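# Move capped bottles from crate to tray, standing upright

## Task

Take every bottle that has a cap out of the crate and set it standing upright on the tray, leaving the uncapped bottles in the crate. The task fails if the crate or the tray ends up tilted or shifted. A bottle counts only if it stays in place with no help from the robot at the end. The task also fails if anything the robot is touching at the end sinks more than about a fingernail's width once it is left to itself.

## Robot and tools

Robot: two UR20-style arms, left_arm and right_arm, each ending in a Robotiq 2F-85 two-finger gripper. Base poses in the scene frame: left_arm at (+0.033, +0.915, 0) m, quat_wxyz (+0.997, 0, 0, -0.077); right_arm at (-0.118, -0.647, 0) m, quat_wxyz (+1.000, 0, 0, +0.009).

Frame: one shared scene frame with its origin on the table top midway between the arms. +x points out over the table, +z points up, and left_arm sits on the +y side. The arm names do not refer to sides of any picture. Gripper axes: the fingers point along the gripper's +z, the pads close along its y, and a flat block about 9 cm long sticks out toward its +x and turns with it. end_effector_position is the point between the pads when they are shut. Closed fingertips reach about 19 mm past that point, open ones about 6 mm, and closing pushes the tips roughly 13 mm farther out, so keep clearance above surfaces.

execute_actions(actions): actions is a list of actions; each action is a list of up to 15 rows, one row per control step of 1/30 s, and a shorter list repeats its last row to fill 15 steps. Every row has 20 numbers covering both arms: left x, y, z, qw, qx, qy, qz, gripper position, force_limit, speed, then the same ten for right. x, y, z are an absolute target in metres and the quaternion an absolute target orientation (w first), both in the scene frame. The three gripper numbers lie in [-1, 1]. An empty list only reports state. Each step clips the commanded pose to within 100 mm and 16 degrees of the measured one, and motion trails commands by about 0.17 s, so a distant target can take several actions. If a target is more than 0.6 m from that gripper's current position along any of its own axes, the action is refused for both arms; if the first action fails this against the last reported state, or any action is malformed, nothing runs. To hold an orientation, repeat one fixed quaternion in every row rather than copying a drifted reported one. To hold an arm still, resend its last reported pose and its gripper numbers.

Gripper numbers: position +1 is open (85 mm), about -0.8 brings the pads together, -1 closes until blocked. force_limit sets pad force: roughly 20 N at -1, 128 N at 0, 235 N at +1 on a 40 mm object. speed sets closing rate: about 20, 85 and 150 mm/s at -1, 0, +1; faster closing adds up to about 12 N. A new force_limit or speed only applies after position changes by at least 0.01. To grip, send -1, keep sending it, and confirm object_status 2. A 0 in these slots is a real command, not a no-op.

move(target, speed, stop_force, blocking): target is one 20-number row as above (absolute poses). Both grippers travel straight lines that finish together, lasting 0.5 to 10 s. speed is the path top speed in m/s, 0.002 to 0.5 (default 0.25); turning is capped at twice that in rad/s. stop_force (N, 14 to 160, shared by both arms, not allowed in the first 0.2 s) ends an arm's path when its wrist sensor feels that much extra push against the motion; use it only with slow moves and no gripper rotation, and omit it when lifting away from something the gripper presses on. blocking=false returns after 0.5 s and cannot be combined with stop_force; poll with wait(0). The result adds a move: line with the ending (done, off_target, moving, held, fault, contact) and limits (paced = pose clipped, held = steps blocked), plus each gripper's distance from its target.

wait(seconds): 0 to 10; arms keep their last command. stop(): brakes a running move; fingers continue. zoom_image(camera, region): camera is cam_high, cam_low, cam_left_wrist or cam_right_wrist (each 672x504); region [x0, y0, x1, y1] in pixels, at most 504 by 504. read_manual(section): licence texts only. finished_scene(scene): ends the scene whose number is given; irreversible.

Results: the state line shows each gripper's position, quaternion and velocities; Hand target lines show the pose now being driven to; a pose unreachable line means the clearance check altered that arm's command; step readings mark HELD steps. object_status: 0 moving, 1 stopped while opening, 2 stopped while closing on something, 3 reached the requested position or pads touching. position_measured is in counts: 3 open, about 78 = 60 mm, 130 = 40 mm, 180 = 20 mm, 230 = pads together. Wrist force and torque are in the gripper's own axes, pointing back into the arm when pressing, with offsets up to about 10 N, noise up to 3.7 N, saturation near 200 N.

Avoid: arms colliding; targets past a firm contact (stiff arms fault quickly); outside forces of 150 N or joint loads over 642 (shoulders), 376 (elbow) or 93 N m (wrists), each of which stops the arm for 10 s; holding loads long enough to overheat (warning at 70 °C, braking at 85 °C); dropping, slamming or knocking anything, especially off the table; bumping the crate or tray. Brief tugs on held parts can occur. Release each bottle upright and withdraw so nothing relies on the gripper at the end.

Each tool is called after "Request:" in YAML: its name, and indented under it one key for each argument.

## Session

Request:
execute_actions:
  actions: []

Scene clock: 0.00 s.
left_arm: end_effector_position=(+0.5059, -0.0591, +0.2008) position_measured=3 object_status=3 end_effector_quat_wxyz=(+0.610, +0.662, +0.368, +0.232) end_effector_velocity=(+0.001, +0.000, -0.000) end_effector_angular_velocity=(-0.001, +0.001, +0.000) | right_arm: end_effector_position=(+1.0242, -0.5515, +0.3587) position_measured=3 object_status=3 end_effector_quat_wxyz=(+0.332, +0.275, +0.770, -0.470) end_effector_velocity=(+0.002, -0.000, +0.002) end_effector_angular_velocity=(-0.000, -0.002, -0.001)
Joint positions: left_arm=[-1.405 -0.744  2.198 -4.371 -0.724  1.258] | right_arm=[ 0.174 -1.015  1.823 -2.597 -2.788  0.725]
Joint velocities: left_arm=[ 0.001  0.    -0.     0.    -0.001 -0.002] | right_arm=[-0.     0.    -0.003  0.    -0.001  0.   ]
Wrist force (N, on the end effector, along its own x y z axes, offset not removed): no reading
Wrist torque (N m, same axes, about the end effector's origin, offset not removed): no reading
Hand target (left_arm): +0.506, -0.059, +0.201; +0.610, +0.662, +0.368, +0.232
Hand target (right_arm): +1.024, -0.552, +0.359; +0.332, +0.275, +0.770, -0.470
camera_calibration (this result's frames):
cam_left_wrist: T_world_to_cam=[[0.150466, 0.0369657, 0.987924, -0.279879], [-0.805618, -0.574618, 0.1442, 0.374606], [0.57301, -0.817586, -0.0566801, -0.173995], [0, 0, 0, 1]] pos_world=[0.443602, 0.0833455, 0.212619]
cam_right_wrist: T_world_to_cam=[[0.724226, 0.420657, -0.546392, -0.317738], [0.547622, 0.130671, 0.826459, -0.753463], [0.419054, -0.89776, -0.135726, -0.727667], [0, 0, 0, 1]] pos_world=[0.94766, -0.421155, 0.350334]

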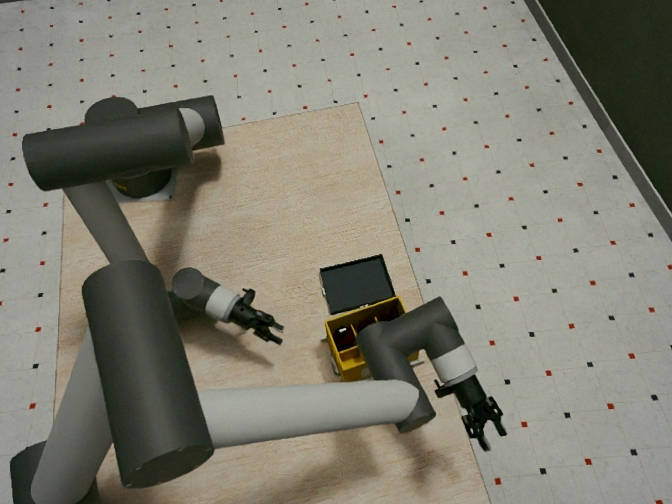

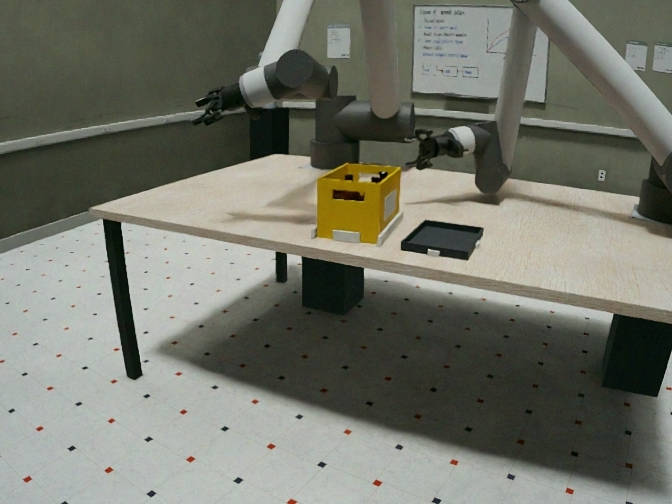

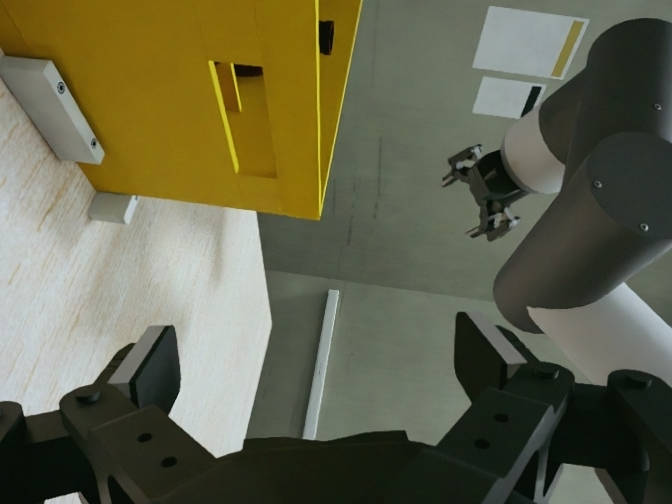

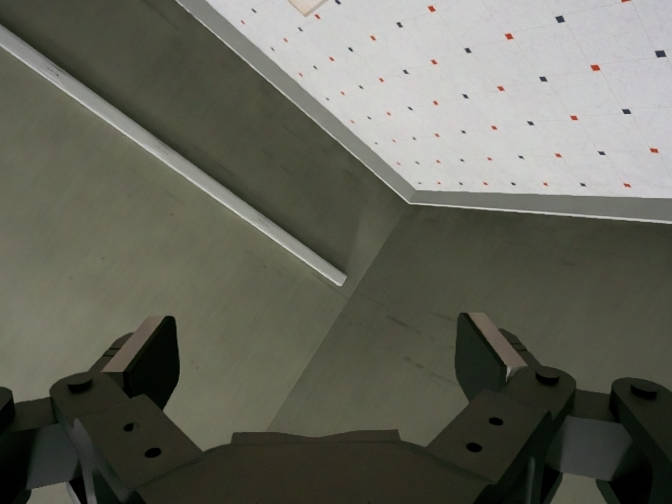

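Request:
move:
  target: [0.48,0.45,0.3,0.61,0.662,0.368,0.232,1,0,0, 0.83,-0.2,0.5,0,0.7071,0.7071,0,0.1,-0.3,0]
  speed: 0.3

Scene clock: 5.97 s.
left_arm: end_effector_position=(+0.4887, +0.3420, +0.2813) position_measured=3 object_status=3 end_effector_quat_wxyz=(+0.608, +0.663, +0.369, +0.232) end_effector_velocity=(-0.001, -0.001, -0.001) end_effector_angular_velocity=(+0.004, -0.001, -0.003) | right_arm: end_effector_position=(+0.8303, -0.2001, +0.5004) position_measured=117 object_status=3 end_effector_quat_wxyz=(-0.000, +0.707, +0.707, -0.001) end_effector_velocity=(-0.002, +0.002, +0.001) end_effector_angular_velocity=(+0.008, -0.002, -0.005)
Joint positions: left_arm=[-1.44  -0.778  2.781 -4.903 -0.689  1.24 ] | right_arm=[ 0.229 -1.361  1.684 -1.892 -1.572  1.819]
Joint velocities: left_arm=[-0.002  0.002  0.     0.001 -0.001  0.001] | right_arm=[ 0.    -0.002  0.003 -0.004  0.007  0.005]
Wrist force (N, on the end effector, along its own x y z axes, offset not removed): left_arm=[4.9 -9.2 7.3] | right_arm=[-1.3 -7.9 0.0]
Wrist torque (N m, same axes, about the end effector's origin, offset not removed): left_arm=[-1.73 -1.18 0.13] | right_arm=[-1.47 0.69 -0.07]
Hand target (left_arm): +0.489, +0.342, +0.281; +0.608, +0.663, +0.369, +0.232
Hand target (right_arm): +0.830, -0.200, +0.500; -0.000, +0.708, +0.707, -0.001
Off the commanded pose (left_arm): 0.110 m, 0 deg; position clipped at the last step of the last action.
Off the commanded pose (right_arm): 0.000 m, 0 deg.
move: held (left_arm); limits=paced,held; held on 28 of 94 steps (left_arm), including the last (left_arm)
pose unreachable (left arm): on one or more control steps of this call, first in action 0 (counted from 0), this arm could not follow its commanded pose, so it was not sent that pose on those steps. On the call's last step it was still not sent that pose. It may still have moved: this result reports where it is.
cause: the commanded pose would bring two parts of the arm too close to each other (joints 3 (elbow) to 5 (wrist 2) lie between them).
camera_calibration (this result's frames):
cam_left_wrist: T_world_to_cam=[[0.153902, 0.0332794, 0.987526, -0.371914], [-0.804719, -0.575723, 0.144814, 0.579378], [0.57336, -0.816967, -0.0618242, 0.169397], [0, 0, 0, 1]] pos_world=[0.426349, 0.48433, 0.293846]
cam_right_wrist: T_world_to_cam=[[0.99987, 0.0108894, 0.0119238, -0.83793], [0.00740696, -0.965428, 0.260564, -0.297949], [0.0143489, -0.260441, -0.965383, 0.56702], [0, 0, 0, 1]] pos_world=[0.831892, -0.130849, 0.635017]

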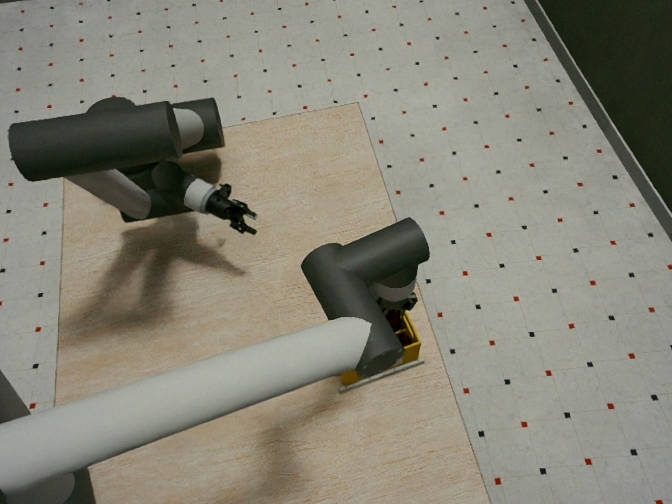

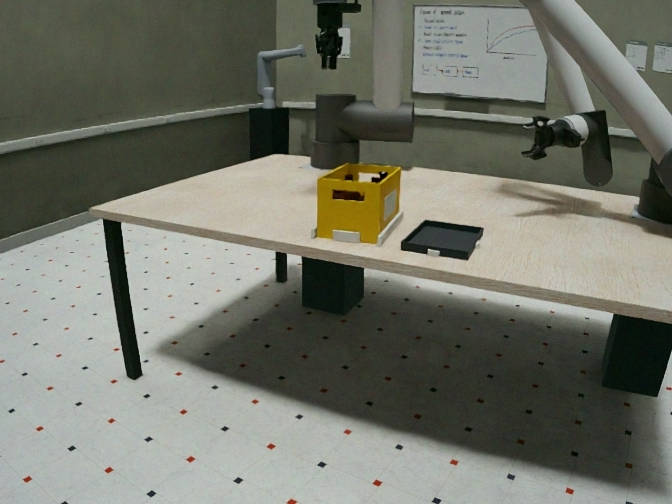

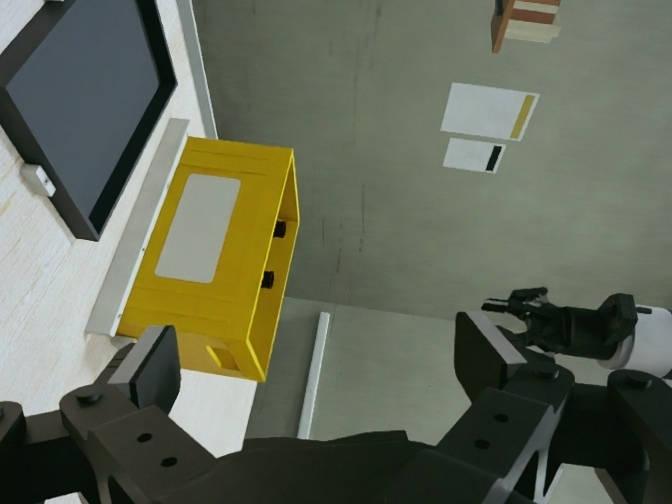

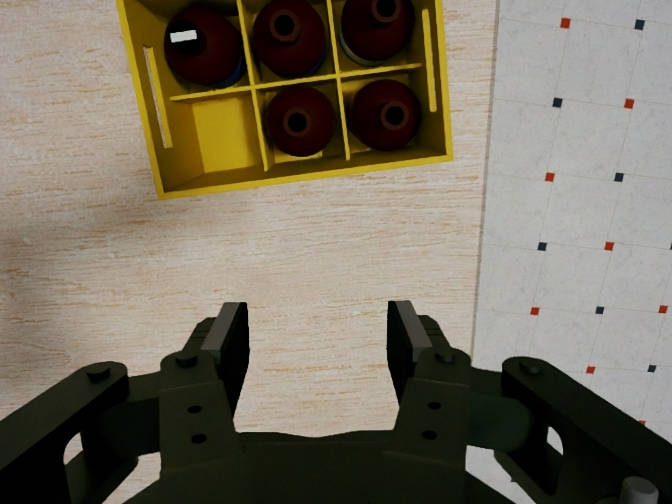

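Request:
move:
  target: [0.487,0.345,0.281,0.608,0.663,0.369,0.232,1,0,0, 0.707,-0.068,0.25,0,0.669,0.743,0,0,-0.3,0]
  speed: 0.3

Scene clock: 9.77 s.
left_arm: end_effector_position=(+0.4870, +0.3450, +0.2810) position_measured=3 object_status=3 end_effector_quat_wxyz=(+0.608, +0.663, +0.369, +0.232) end_effector_velocity=(+0.001, +0.001, -0.000) end_effector_angular_velocity=(+0.001, -0.001, +0.001) | right_arm: end_effector_position=(+0.7067, -0.0681, +0.2503) position_measured=128 object_status=3 end_effector_quat_wxyz=(-0.000, +0.669, +0.743, +0.000) end_effector_velocity=(+0.000, +0.001, -0.003) end_effector_angular_velocity=(-0.001, -0.000, +0.001)
Joint positions: left_arm=[-1.445 -0.771  2.787 -4.913 -0.684  1.237] | right_arm=[ 0.392 -1.261  1.944 -2.253 -1.571  1.877]
Joint velocities: left_arm=[ 0.001  0.001 -0.    -0.     0.001  0.001] | right_arm=[ 0.001  0.003  0.001 -0.003 -0.     0.   ]
Wrist force (N, on the end effector, along its own x y z axes, offset not removed): left_arm=[4.0 -7.6 9.2] | right_arm=[-3.4 -8.1 1.5]
Wrist torque (N m, same axes, about the end effector's origin, offset not removed): left_arm=[-1.52 -1.01 0.18] | right_arm=[-1.66 1.08 0.05]
Hand target (left_arm): +0.487, +0.345, +0.281; +0.608, +0.663, +0.369, +0.232
Hand target (right_arm): +0.707, -0.068, +0.250; -0.000, +0.669, +0.743, +0.000
Off the commanded pose (left_arm): 0.000 m, 0 deg.
Off the commanded pose (right_arm): 0.000 m, 0 deg.
move: done
camera_calibration (this result's frames):
cam_left_wrist: T_world_to_cam=[[0.15439, 0.0334179, 0.987445, -0.371769], [-0.804509, -0.575898, 0.145277, 0.579621], [0.573523, -0.816838, -0.0620277, 0.172771], [0, 0, 0, 1]] pos_world=[0.424619, 0.487353, 0.293612]
cam_right_wrist: T_world_to_cam=[[0.993183, 0.115767, 0.0136446, -0.70137], [0.108314, -0.959773, 0.259044, -0.174959], [0.0430845, -0.2558, -0.965769, 0.341841], [0, 0, 0, 1]] pos_world=[0.700811, 0.000717318, 0.385032]

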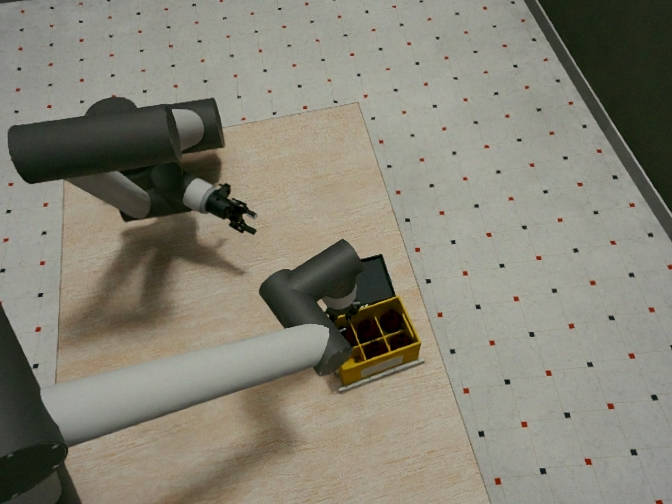

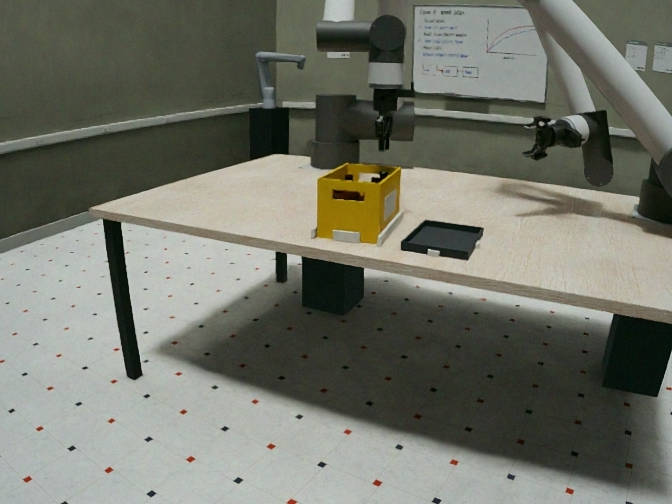

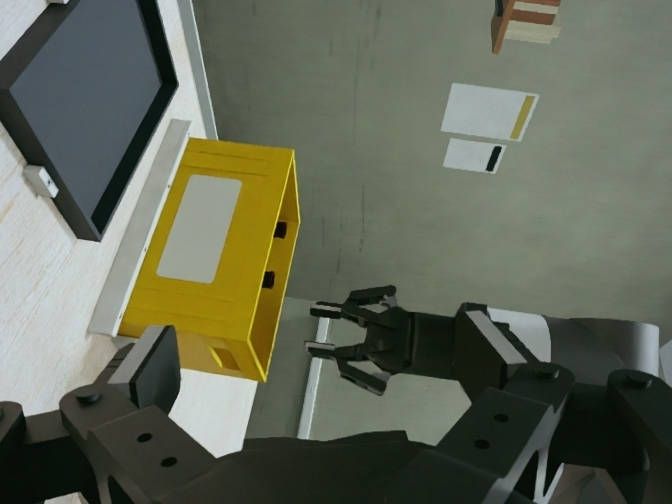

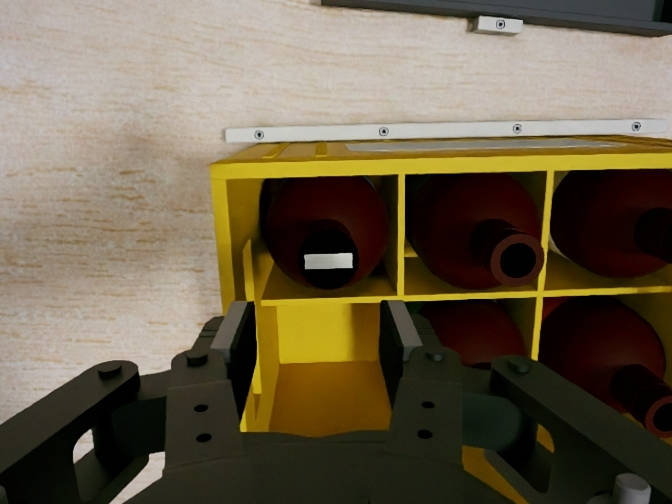

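Request:
move:
  target: [0.487,0.345,0.281,0.608,0.663,0.369,0.232,1,0,0, 0.7107,-0.069,0.182,0,0.669,0.743,0,-0.05,-0.3,0]
  speed: 0.1

Scene clock: 12.40 s.
left_arm: end_effector_position=(+0.4870, +0.3450, +0.2810) position_measured=3 object_status=3 end_effector_quat_wxyz=(+0.608, +0.663, +0.369, +0.232) end_effector_velocity=(+0.000, +0.000, +0.000) end_effector_angular_velocity=(-0.003, +0.001, +0.001) | right_arm: end_effector_position=(+0.7106, -0.0690, +0.1824) position_measured=135 object_status=3 end_effector_quat_wxyz=(-0.000, +0.669, +0.743, -0.000) end_effector_velocity=(-0.001, -0.001, -0.005) end_effector_angular_velocity=(-0.001, +0.002, -0.000)
Joint positions: left_arm=[-1.445 -0.771  2.787 -4.913 -0.684  1.237] | right_arm=[ 0.39  -1.202  1.978 -2.347 -1.571  1.875]
Joint velocities: left_arm=[ 0.    -0.    -0.001 -0.001  0.    -0.001] | right_arm=[-0.     0.004  0.002 -0.004 -0.    -0.   ]
Wrist force (N, on the end effector, along its own x y z axes, offset not removed): left_arm=[1.3 -9.6 10.1] | right_arm=[-3.8 -7.4 -2.4]
Wrist torque (N m, same axes, about the end effector's origin, offset not removed): left_arm=[-1.90 -0.46 0.22] | right_arm=[-1.40 1.04 -0.02]
Hand target (left_arm): +0.487, +0.345, +0.281; +0.608, +0.663, +0.369, +0.232
Hand target (right_arm): +0.711, -0.069, +0.182; +0.000, +0.669, +0.743, -0.000
Off the commanded pose (left_arm): 0.000 m, 0 deg.
Off the commanded pose (right_arm): 0.000 m, 0 deg.
move: done
camera_calibration (this result's frames):
cam_left_wrist: T_world_to_cam=[[0.154397, 0.0334182, 0.987444, -0.371762], [-0.804508, -0.575899, 0.145283, 0.579615], [0.573523, -0.816838, -0.0620317, 0.172777], [0, 0, 0, 1]] pos_world=[0.424612, 0.487354, 0.293604]
cam_right_wrist: T_world_to_cam=[[0.993167, 0.115885, 0.0137947, -0.70422], [0.108381, -0.959714, 0.259233, -0.158715], [0.0432802, -0.255967, -0.965716, 0.275716], [0, 0, 0, 1]] pos_world=[0.704676, -0.000138436, 0.317123]

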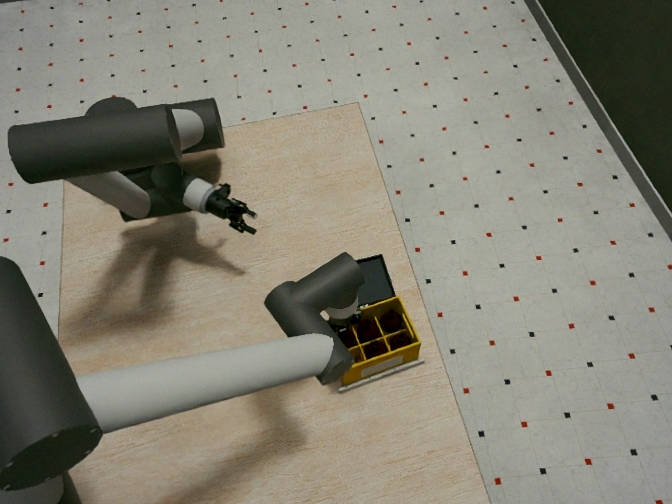

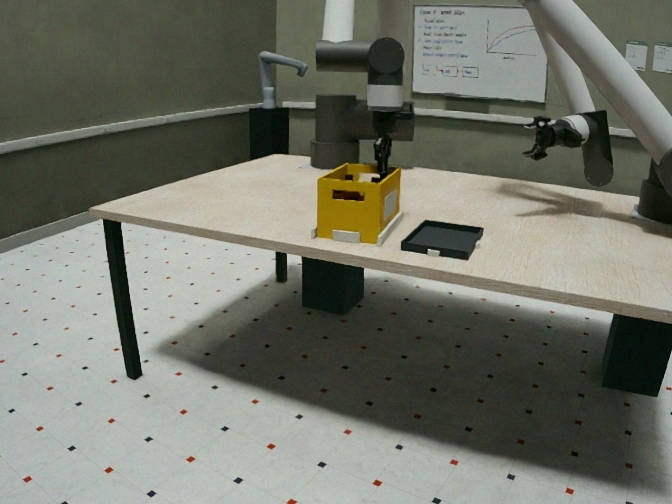

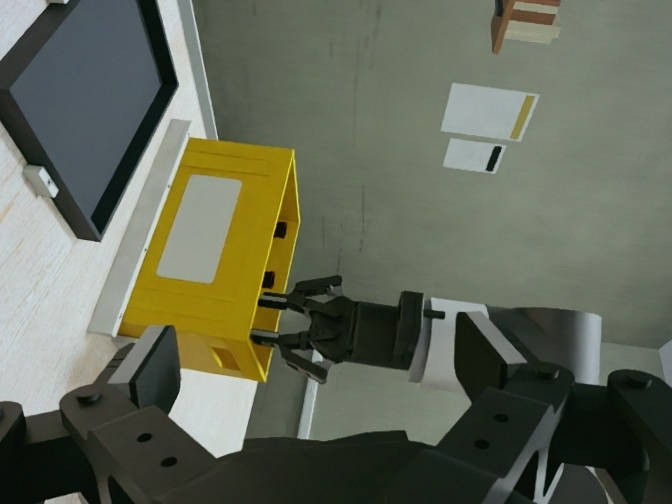

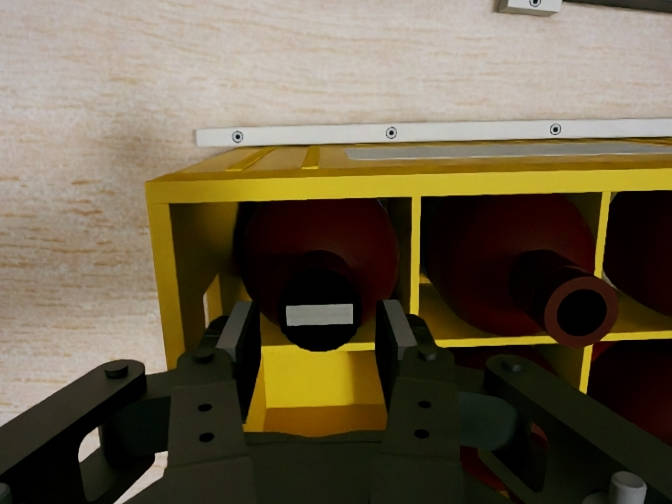

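Request:
move:
  target: [0.487,0.345,0.281,0.608,0.663,0.369,0.232,1,0,0, 0.711,-0.0675,0.158,0,0.669,0.743,0,-0.05,-0.3,0]
  speed: 0.02
  stop_force: 14

Scene clock: 14.97 s.
left_arm: end_effector_position=(+0.4870, +0.3450, +0.2810) position_measured=3 object_status=3 end_effector_quat_wxyz=(+0.608, +0.663, +0.369, +0.232) end_effector_velocity=(+0.001, +0.001, +0.000) end_effector_angular_velocity=(-0.001, -0.000, +0.003) | right_arm: end_effector_position=(+0.7110, -0.0675, +0.1583) position_measured=135 object_status=3 end_effector_quat_wxyz=(-0.000, +0.669, +0.743, -0.000) end_effector_velocity=(+0.001, +0.001, -0.004) end_effector_angular_velocity=(-0.000, -0.000, -0.001)
Joint positions: left_arm=[-1.445 -0.771  2.787 -4.913 -0.684  1.237] | right_arm=[ 0.391 -1.179  1.988 -2.38  -1.571  1.876]
Joint velocities: left_arm=[ 0.002  0.    -0.    -0.     0.001 -0.   ] | right_arm=[ 0.     0.004  0.    -0.005 -0.     0.001]
Wrist force (N, on the end effector, along its own x y z axes, offset not removed): left_arm=[5.9 -10.3 7.8] | right_arm=[-3.0 -6.5 -3.9]
Wrist torque (N m, same axes, about the end effector's origin, offset not removed): left_arm=[-1.87 -1.25 0.12] | right_arm=[-1.22 1.10 0.06]
Hand target (left_arm): +0.487, +0.345, +0.281; +0.608, +0.663, +0.369, +0.232
Hand target (right_arm): +0.711, -0.068, +0.158; -0.000, +0.669, +0.743, -0.000
Off the commanded pose (left_arm): 0.000 m, 0 deg.
Off the commanded pose (right_arm): 0.000 m, 0 deg.
move: done
camera_calibration (this result's frames):
cam_left_wrist: T_world_to_cam=[[0.154397, 0.0334183, 0.987444, -0.371762], [-0.804508, -0.575899, 0.145283, 0.579614], [0.573523, -0.816838, -0.0620318, 0.172777], [0, 0, 0, 1]] pos_world=[0.424612, 0.487354, 0.293603]
cam_right_wrist: T_world_to_cam=[[0.993169, 0.115867, 0.0137914, -0.704422], [0.108364, -0.959716, 0.259235, -0.151087], [0.0432726, -0.255969, -0.965716, 0.25284], [0, 0, 0, 1]] pos_world=[0.705041, 0.00133782, 0.293054]

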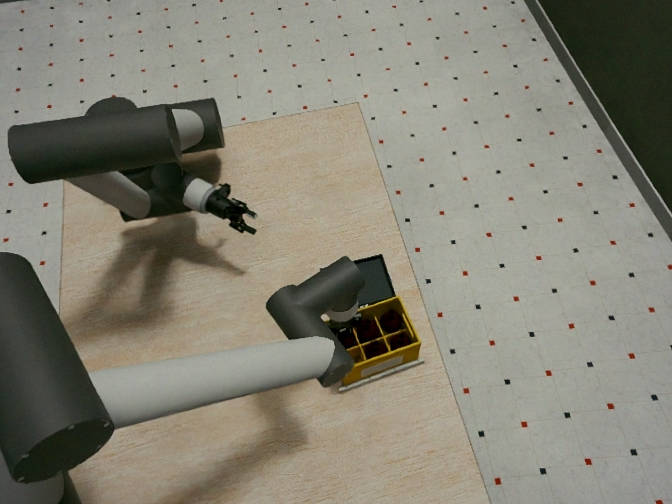

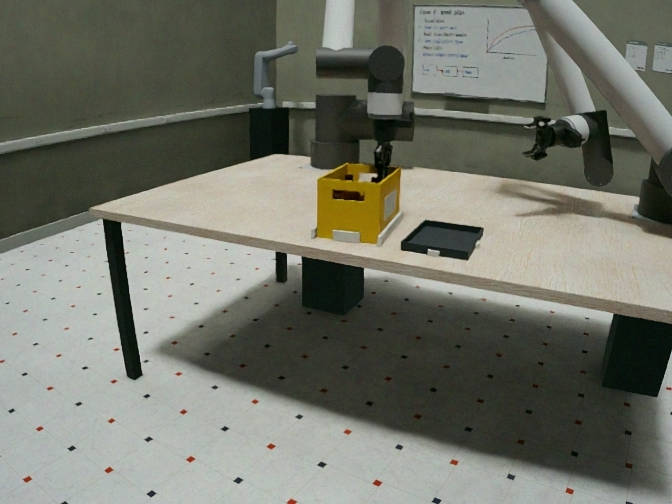

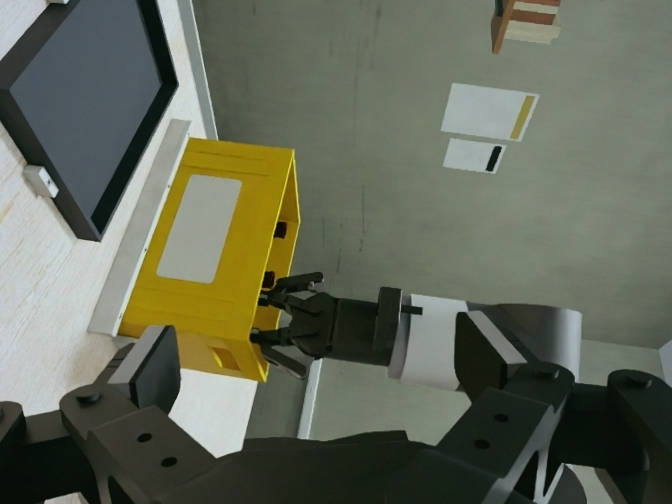

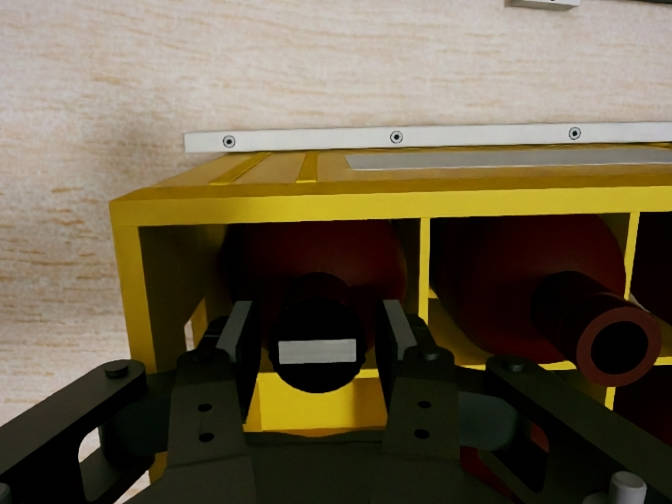

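Request:
move:
  target: [0.487,0.345,0.281,0.608,0.663,0.369,0.232,1,0,0, 0.711,-0.0675,0.158,0,0.669,0.743,0,-1,-0.4,-0.5]

Request:
move:
  target: [0.487,0.345,0.281,0.608,0.663,0.369,0.232,1,0,0, 0.711,-0.0675,0.365,0,0.669,0.743,0,-1,-0.4,-0.5]
  speed: 0.12
  stop_force: 35

Scene clock: 17.13 s.
left_arm: end_effector_position=(+0.4870, +0.3450, +0.2810) position_measured=3 object_status=3 end_effector_quat_wxyz=(+0.608, +0.663, +0.369, +0.232) end_effector_velocity=(-0.000, +0.000, +0.000) end_effector_angular_velocity=(+0.001, -0.000, -0.000) | right_arm: end_effector_position=(+0.7110, -0.0675, +0.1580) position_measured=166 object_status=2 end_effector_quat_wxyz=(+0.000, +0.669, +0.743, +0.000) end_effector_velocity=(-0.000, -0.000, -0.001) end_effector_angular_velocity=(-0.001, +0.001, +0.000)
Joint positions: left_arm=[-1.445 -0.771  2.787 -4.913 -0.684  1.237] | right_arm=[ 0.391 -1.179  1.988 -2.38  -1.571  1.876]
Joint velocities: left_arm=[-0.    -0.     0.001 -0.     0.     0.001] | right_arm=[ 0.     0.001  0.     0.    -0.    -0.   ]
Wrist force (N, on the end effector, along its own x y z axes, offset not removed): left_arm=[3.1 -5.6 9.6] | right_arm=[-1.4 -8.3 -14.8]
Wrist torque (N m, same axes, about the end effector's origin, offset not removed): left_arm=[-1.05 -0.76 0.15] | right_arm=[-1.16 0.66 0.08]
Hand target (left_arm): +0.487, +0.345, +0.281; +0.608, +0.663, +0.369, +0.232
Hand target (right_arm): +0.711, -0.068, +0.158; +0.000, +0.669, +0.743, +0.000
Off the commanded pose (left_arm): 0.000 m, 0 deg.
Off the commanded pose (right_arm): 0.000 m, 0 deg.
move: done
camera_calibration (this result's frames):
cam_left_wrist: T_world_to_cam=[[0.154397, 0.0334185, 0.987444, -0.371762], [-0.804508, -0.575899, 0.145284, 0.579614], [0.573523, -0.816838, -0.0620316, 0.172777], [0, 0, 0, 1]] pos_world=[0.424612, 0.487353, 0.293603]
cam_right_wrist: T_world_to_cam=[[0.993168, 0.115873, 0.0138489, -0.704448], [0.108356, -0.959721, 0.259218, -0.150968], [0.0433273, -0.255946, -0.96572, 0.252511], [0, 0, 0, 1]] pos_world=[0.705053, 0.00136826, 0.292744]

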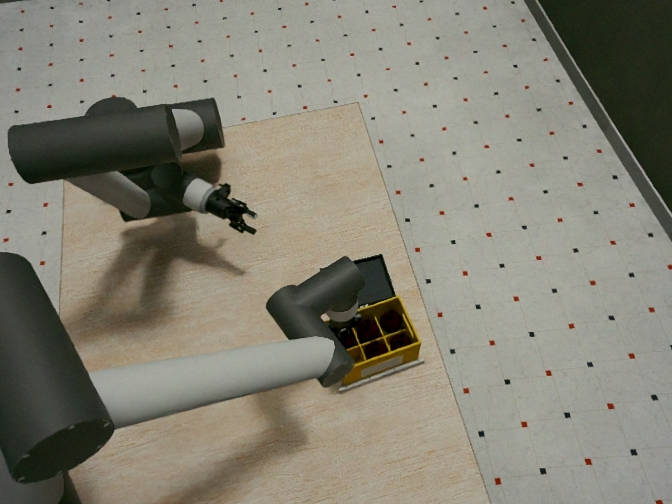

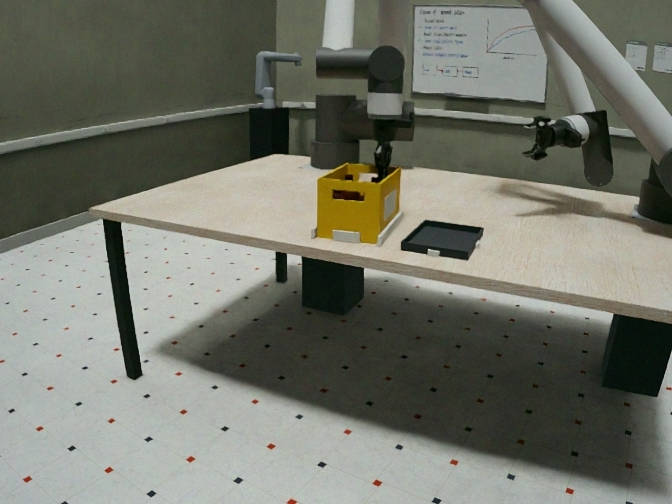

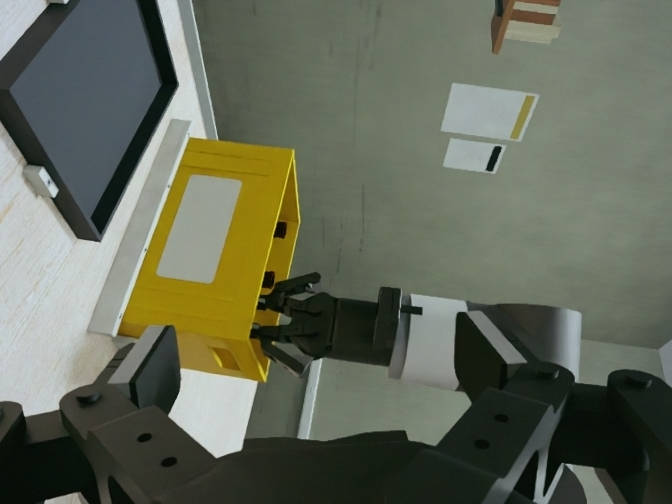

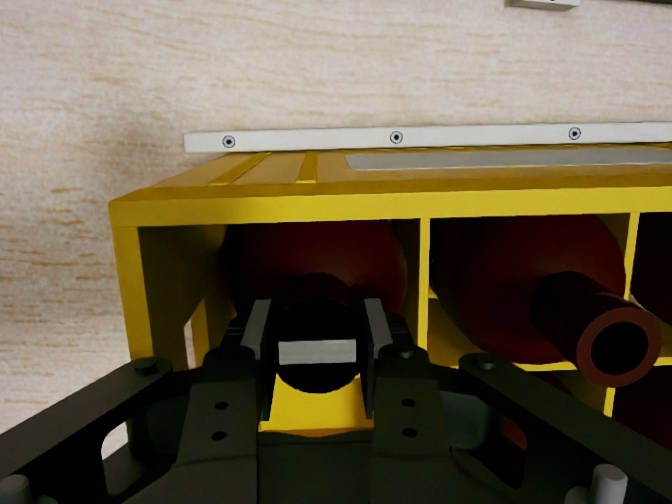

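Scene clock: 19.43 s.
left_arm: end_effector_position=(+0.4870, +0.3450, +0.2810) position_measured=3 object_status=3 end_effector_quat_wxyz=(+0.608, +0.663, +0.369, +0.232) end_effector_velocity=(+0.001, +0.001, +0.001) end_effector_angular_velocity=(-0.001, +0.000, +0.002) | right_arm: end_effector_position=(+0.7111, -0.0674, +0.3647) position_measured=166 object_status=2 end_effector_quat_wxyz=(+0.000, +0.669, +0.743, +0.000) end_effector_velocity=(-0.001, +0.000, +0.003) end_effector_angular_velocity=(-0.000, +0.001, +0.000)
Joint positions: left_arm=[-1.445 -0.771  2.787 -4.913 -0.684  1.237] | right_arm=[ 0.391 -1.337  1.857 -2.092 -1.571  1.876]
Joint velocities: left_arm=[ 0.001 -0.001  0.     0.     0.001 -0.001] | right_arm=[ 0.001 -0.002 -0.002  0.004  0.     0.   ]
Wrist force (N, on the end effector, along its own x y z axes, offset not removed): left_arm=[8.0 -6.9 10.1] | right_arm=[-2.9 -4.2 8.3]
Wrist torque (N m, same axes, about the end effector's origin, offset not removed): left_arm=[-1.40 -1.77 0.16] | right_arm=[-0.76 1.06 0.12]
Hand target (left_arm): +0.487, +0.345, +0.281; +0.608, +0.663, +0.369, +0.232
Hand target (right_arm): +0.711, -0.067, +0.365; +0.000, +0.669, +0.743, +0.000
Off the commanded pose (left_arm): 0.000 m, 0 deg.
Off the commanded pose (right_arm): 0.000 m, 0 deg.
move: done
camera_calibration (this result's frames):
cam_left_wrist: T_world_to_cam=[[0.154397, 0.0334184, 0.987444, -0.371762], [-0.804508, -0.575899, 0.145283, 0.579614], [0.573522, -0.816838, -0.0620316, 0.172777], [0, 0, 0, 1]] pos_world=[0.424612, 0.487353, 0.293603]
cam_right_wrist: T_world_to_cam=[[0.993168, 0.115873, 0.0138119, -0.707417], [0.108365, -0.959717, 0.259229, -0.204499], [0.043293, -0.255961, -0.965717, 0.45221], [0, 0, 0, 1]] pos_world=[0.705167, 0.0014566, 0.49949]

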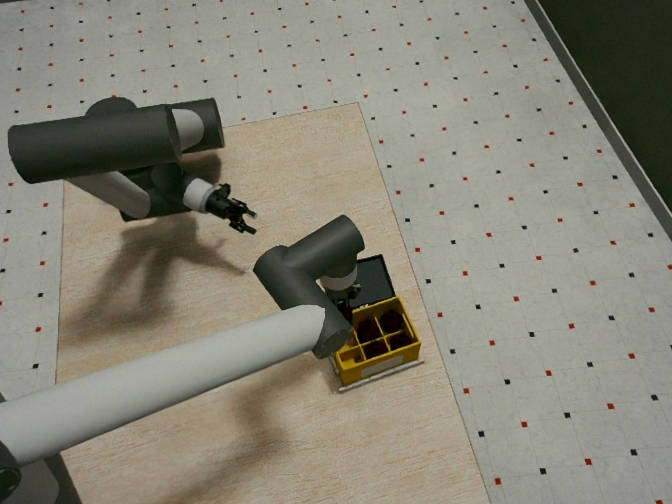

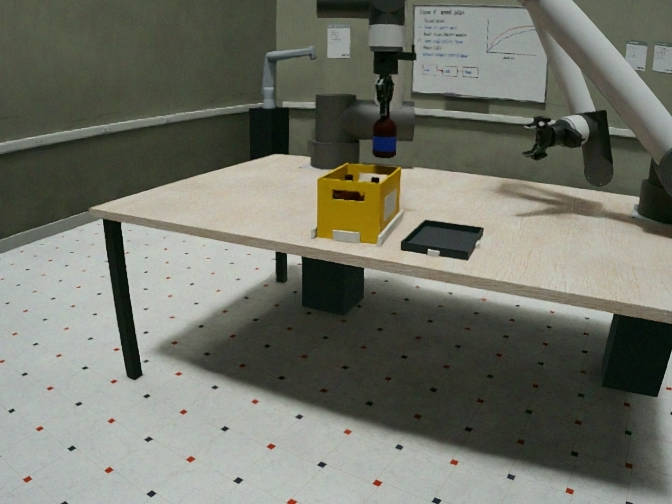

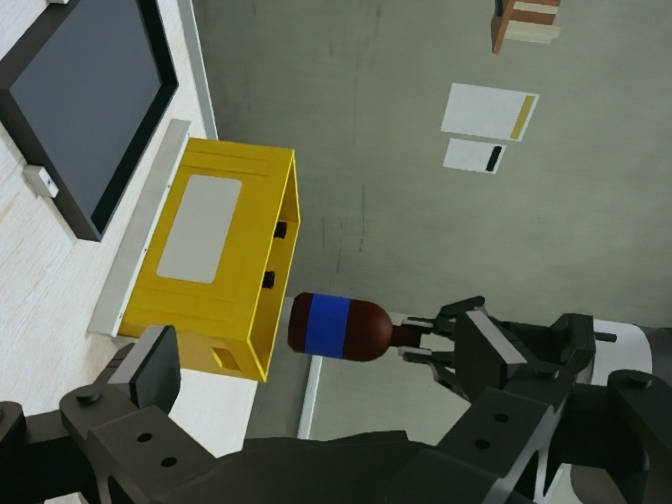

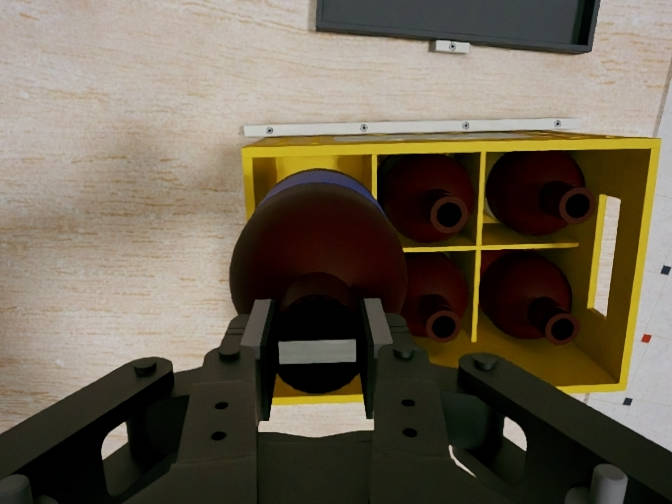

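Request:
move:
  target: [0.487,0.345,0.281,0.608,0.663,0.369,0.232,1,0,0, 0.825,0.16,0.365,0,0.669,0.743,0,-1,-0.4,-0.5]

Request:
move:
  target: [0.487,0.345,0.281,0.608,0.663,0.369,0.232,1,0,0, 0.825,0.16,0.19,0,0.669,0.743,0,-1,-0.4,-0.5]
  speed: 0.15

Scene clock: 23.37 s.
left_arm: end_effector_position=(+0.4870, +0.3450, +0.2810) position_measured=3 object_status=3 end_effector_quat_wxyz=(+0.608, +0.663, +0.369, +0.232) end_effector_velocity=(+0.000, +0.000, +0.000) end_effector_angular_velocity=(-0.000, -0.000, +0.000) | right_arm: end_effector_position=(+0.8244, +0.1600, +0.3647) position_measured=166 object_status=2 end_effector_quat_wxyz=(-0.000, +0.669, +0.743, +0.000) end_effector_velocity=(+0.003, +0.003, +0.001) end_effector_angular_velocity=(+0.001, -0.001, -0.001)
Joint positions: left_arm=[-1.445 -0.771  2.787 -4.913 -0.684  1.237] | right_arm=[ 0.526 -1.093  1.502 -1.98  -1.571  2.011]
Joint velocities: left_arm=[ 0.    -0.     0.    -0.001  0.     0.001] | right_arm=[ 0.001  0.003 -0.007  0.001  0.     0.001]
Wrist force (N, on the end effector, along its own x y z axes, offset not removed): left_arm=[6.0 -6.0 10.0] | right_arm=[-1.9 -10.4 6.2]
Wrist torque (N m, same axes, about the end effector's origin, offset not removed): left_arm=[-1.17 -1.34 0.09] | right_arm=[-2.00 0.84 -0.03]
Hand target (left_arm): +0.487, +0.345, +0.281; +0.608, +0.663, +0.369, +0.232
Hand target (right_arm): +0.825, +0.160, +0.365; -0.000, +0.669, +0.743, -0.000
Off the commanded pose (left_arm): 0.000 m, 0 deg.
Off the commanded pose (right_arm): 0.001 m, 0 deg.
move: done
camera_calibration (this result's frames):
cam_left_wrist: T_world_to_cam=[[0.154397, 0.0334183, 0.987444, -0.371762], [-0.804508, -0.575899, 0.145284, 0.579614], [0.573522, -0.816838, -0.0620317, 0.172777], [0, 0, 0, 1]] pos_world=[0.424612, 0.487353, 0.293603]
cam_right_wrist: T_world_to_cam=[[0.993169, 0.115875, 0.0137338, -0.846245], [0.108395, -0.959759, 0.259061, 0.00148099], [0.0432, -0.255803, -0.965763, 0.505549], [0, 0, 0, 1]] pos_world=[0.818463, 0.228801, 0.49948]

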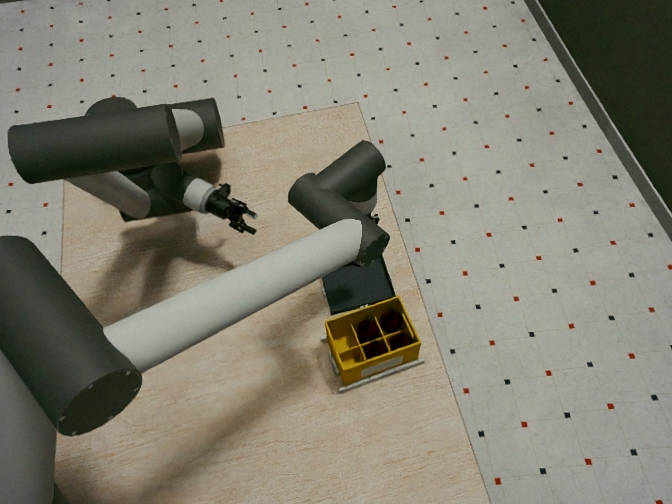

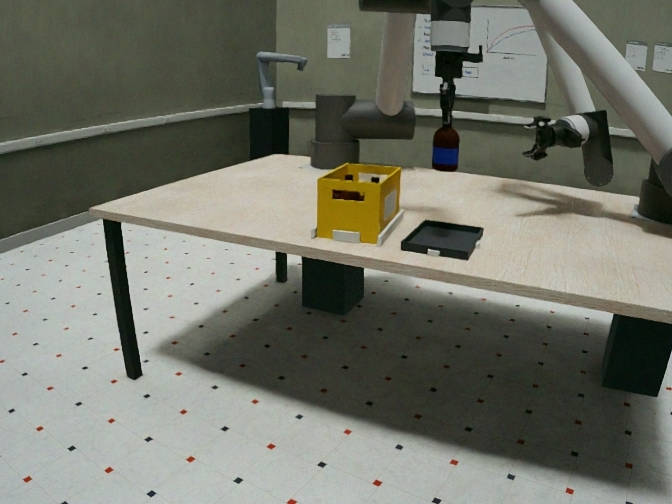

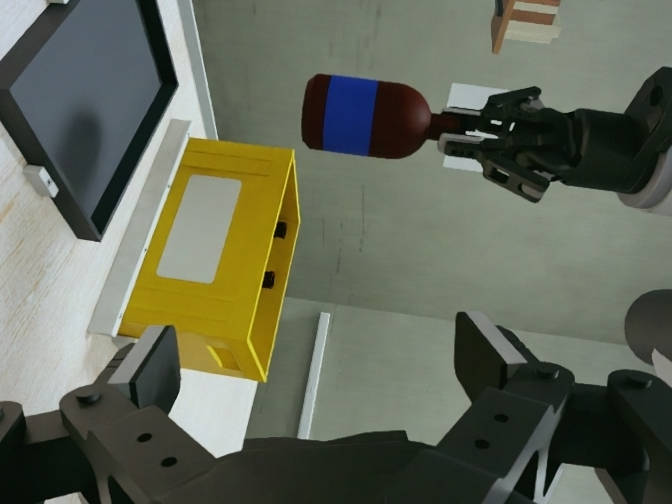

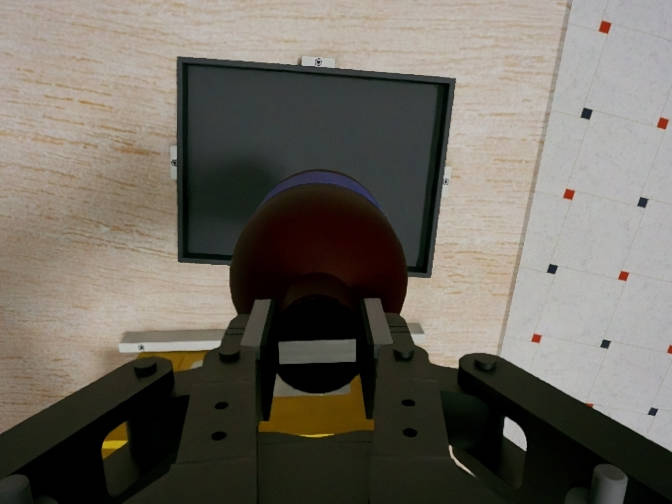

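Scene clock: 25.13 s.
left_arm: end_effector_position=(+0.4870, +0.3450, +0.2810) position_measured=3 object_status=3 end_effector_quat_wxyz=(+0.608, +0.663, +0.369, +0.232) end_effector_velocity=(-0.001, -0.000, -0.001) end_effector_angular_velocity=(+0.003, -0.000, -0.001) | right_arm: end_effector_position=(+0.8249, +0.1599, +0.1903) position_measured=166 object_status=2 end_effector_quat_wxyz=(+0.000, +0.669, +0.743, +0.000) end_effector_velocity=(+0.000, -0.001, -0.002) end_effector_angular_velocity=(-0.000, -0.001, -0.000)
Joint positions: left_arm=[-1.445 -0.771  2.787 -4.913 -0.684  1.237] | right_arm=[ 0.526 -0.994  1.609 -2.187 -1.571  2.011]
Joint velocities: left_arm=[-0.001  0.001  0.001  0.001 -0.     0.001] | right_arm=[-0.     0.001  0.002 -0.004 -0.001 -0.   ]
Wrist force (N, on the end effector, along its own x y z axes, offset not removed): left_arm=[2.6 -11.3 9.3] | right_arm=[-1.9 -8.9 5.6]
Wrist torque (N m, same axes, about the end effector's origin, offset not removed): left_arm=[-2.19 -0.73 0.13] | right_arm=[-1.76 0.74 0.03]
Hand target (left_arm): +0.487, +0.345, +0.281; +0.608, +0.663, +0.369, +0.232
Hand target (right_arm): +0.825, +0.160, +0.190; -0.000, +0.669, +0.743, -0.000
Off the commanded pose (left_arm): 0.000 m, 0 deg.
Off the commanded pose (right_arm): 0.000 m, 0 deg.
move: done
camera_calibration (this result's frames):
cam_left_wrist: T_world_to_cam=[[0.154397, 0.0334182, 0.987444, -0.371762], [-0.804508, -0.575899, 0.145283, 0.579614], [0.573523, -0.816838, -0.0620318, 0.172777], [0, 0, 0, 1]] pos_world=[0.424612, 0.487354, 0.293603]
cam_right_wrist: T_world_to_cam=[[0.993166, 0.115892, 0.0138167, -0.844346], [0.108382, -0.959713, 0.259237, 0.0465587], [0.0433035, -0.255967, -0.965715, 0.337016], [0, 0, 0, 1]] pos_world=[0.818935, 0.228801, 0.325057]

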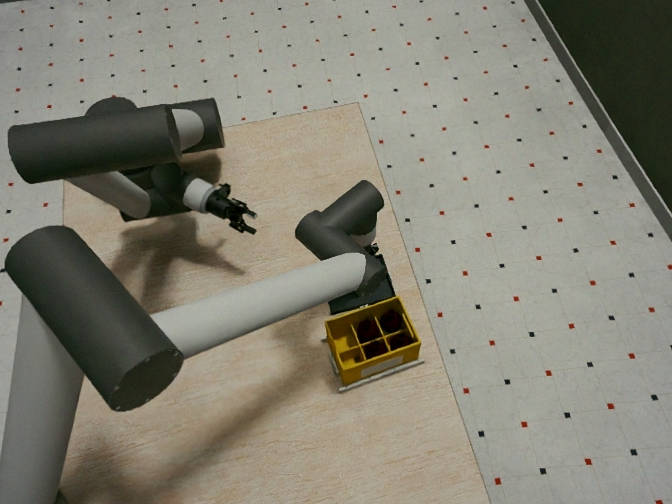

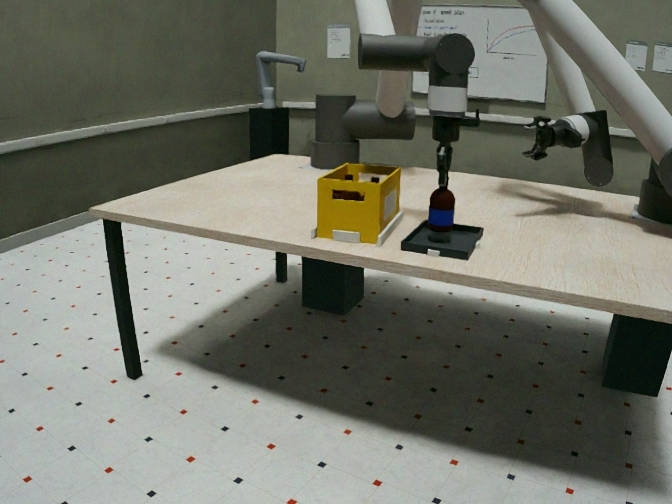

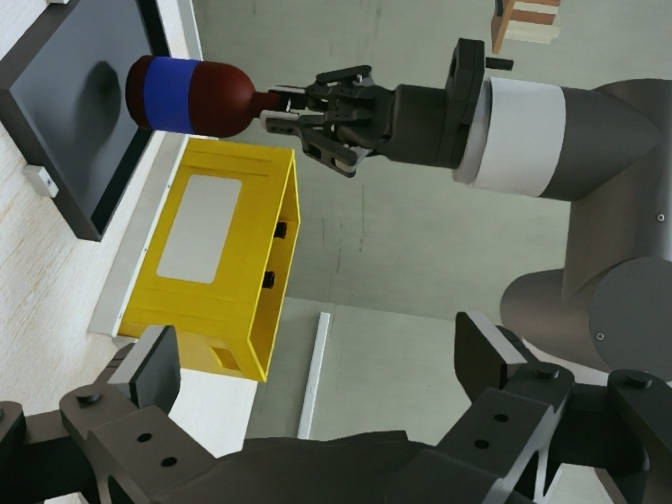

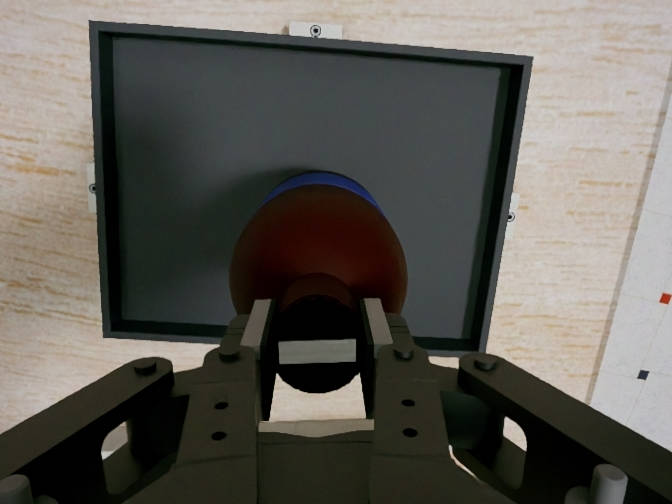

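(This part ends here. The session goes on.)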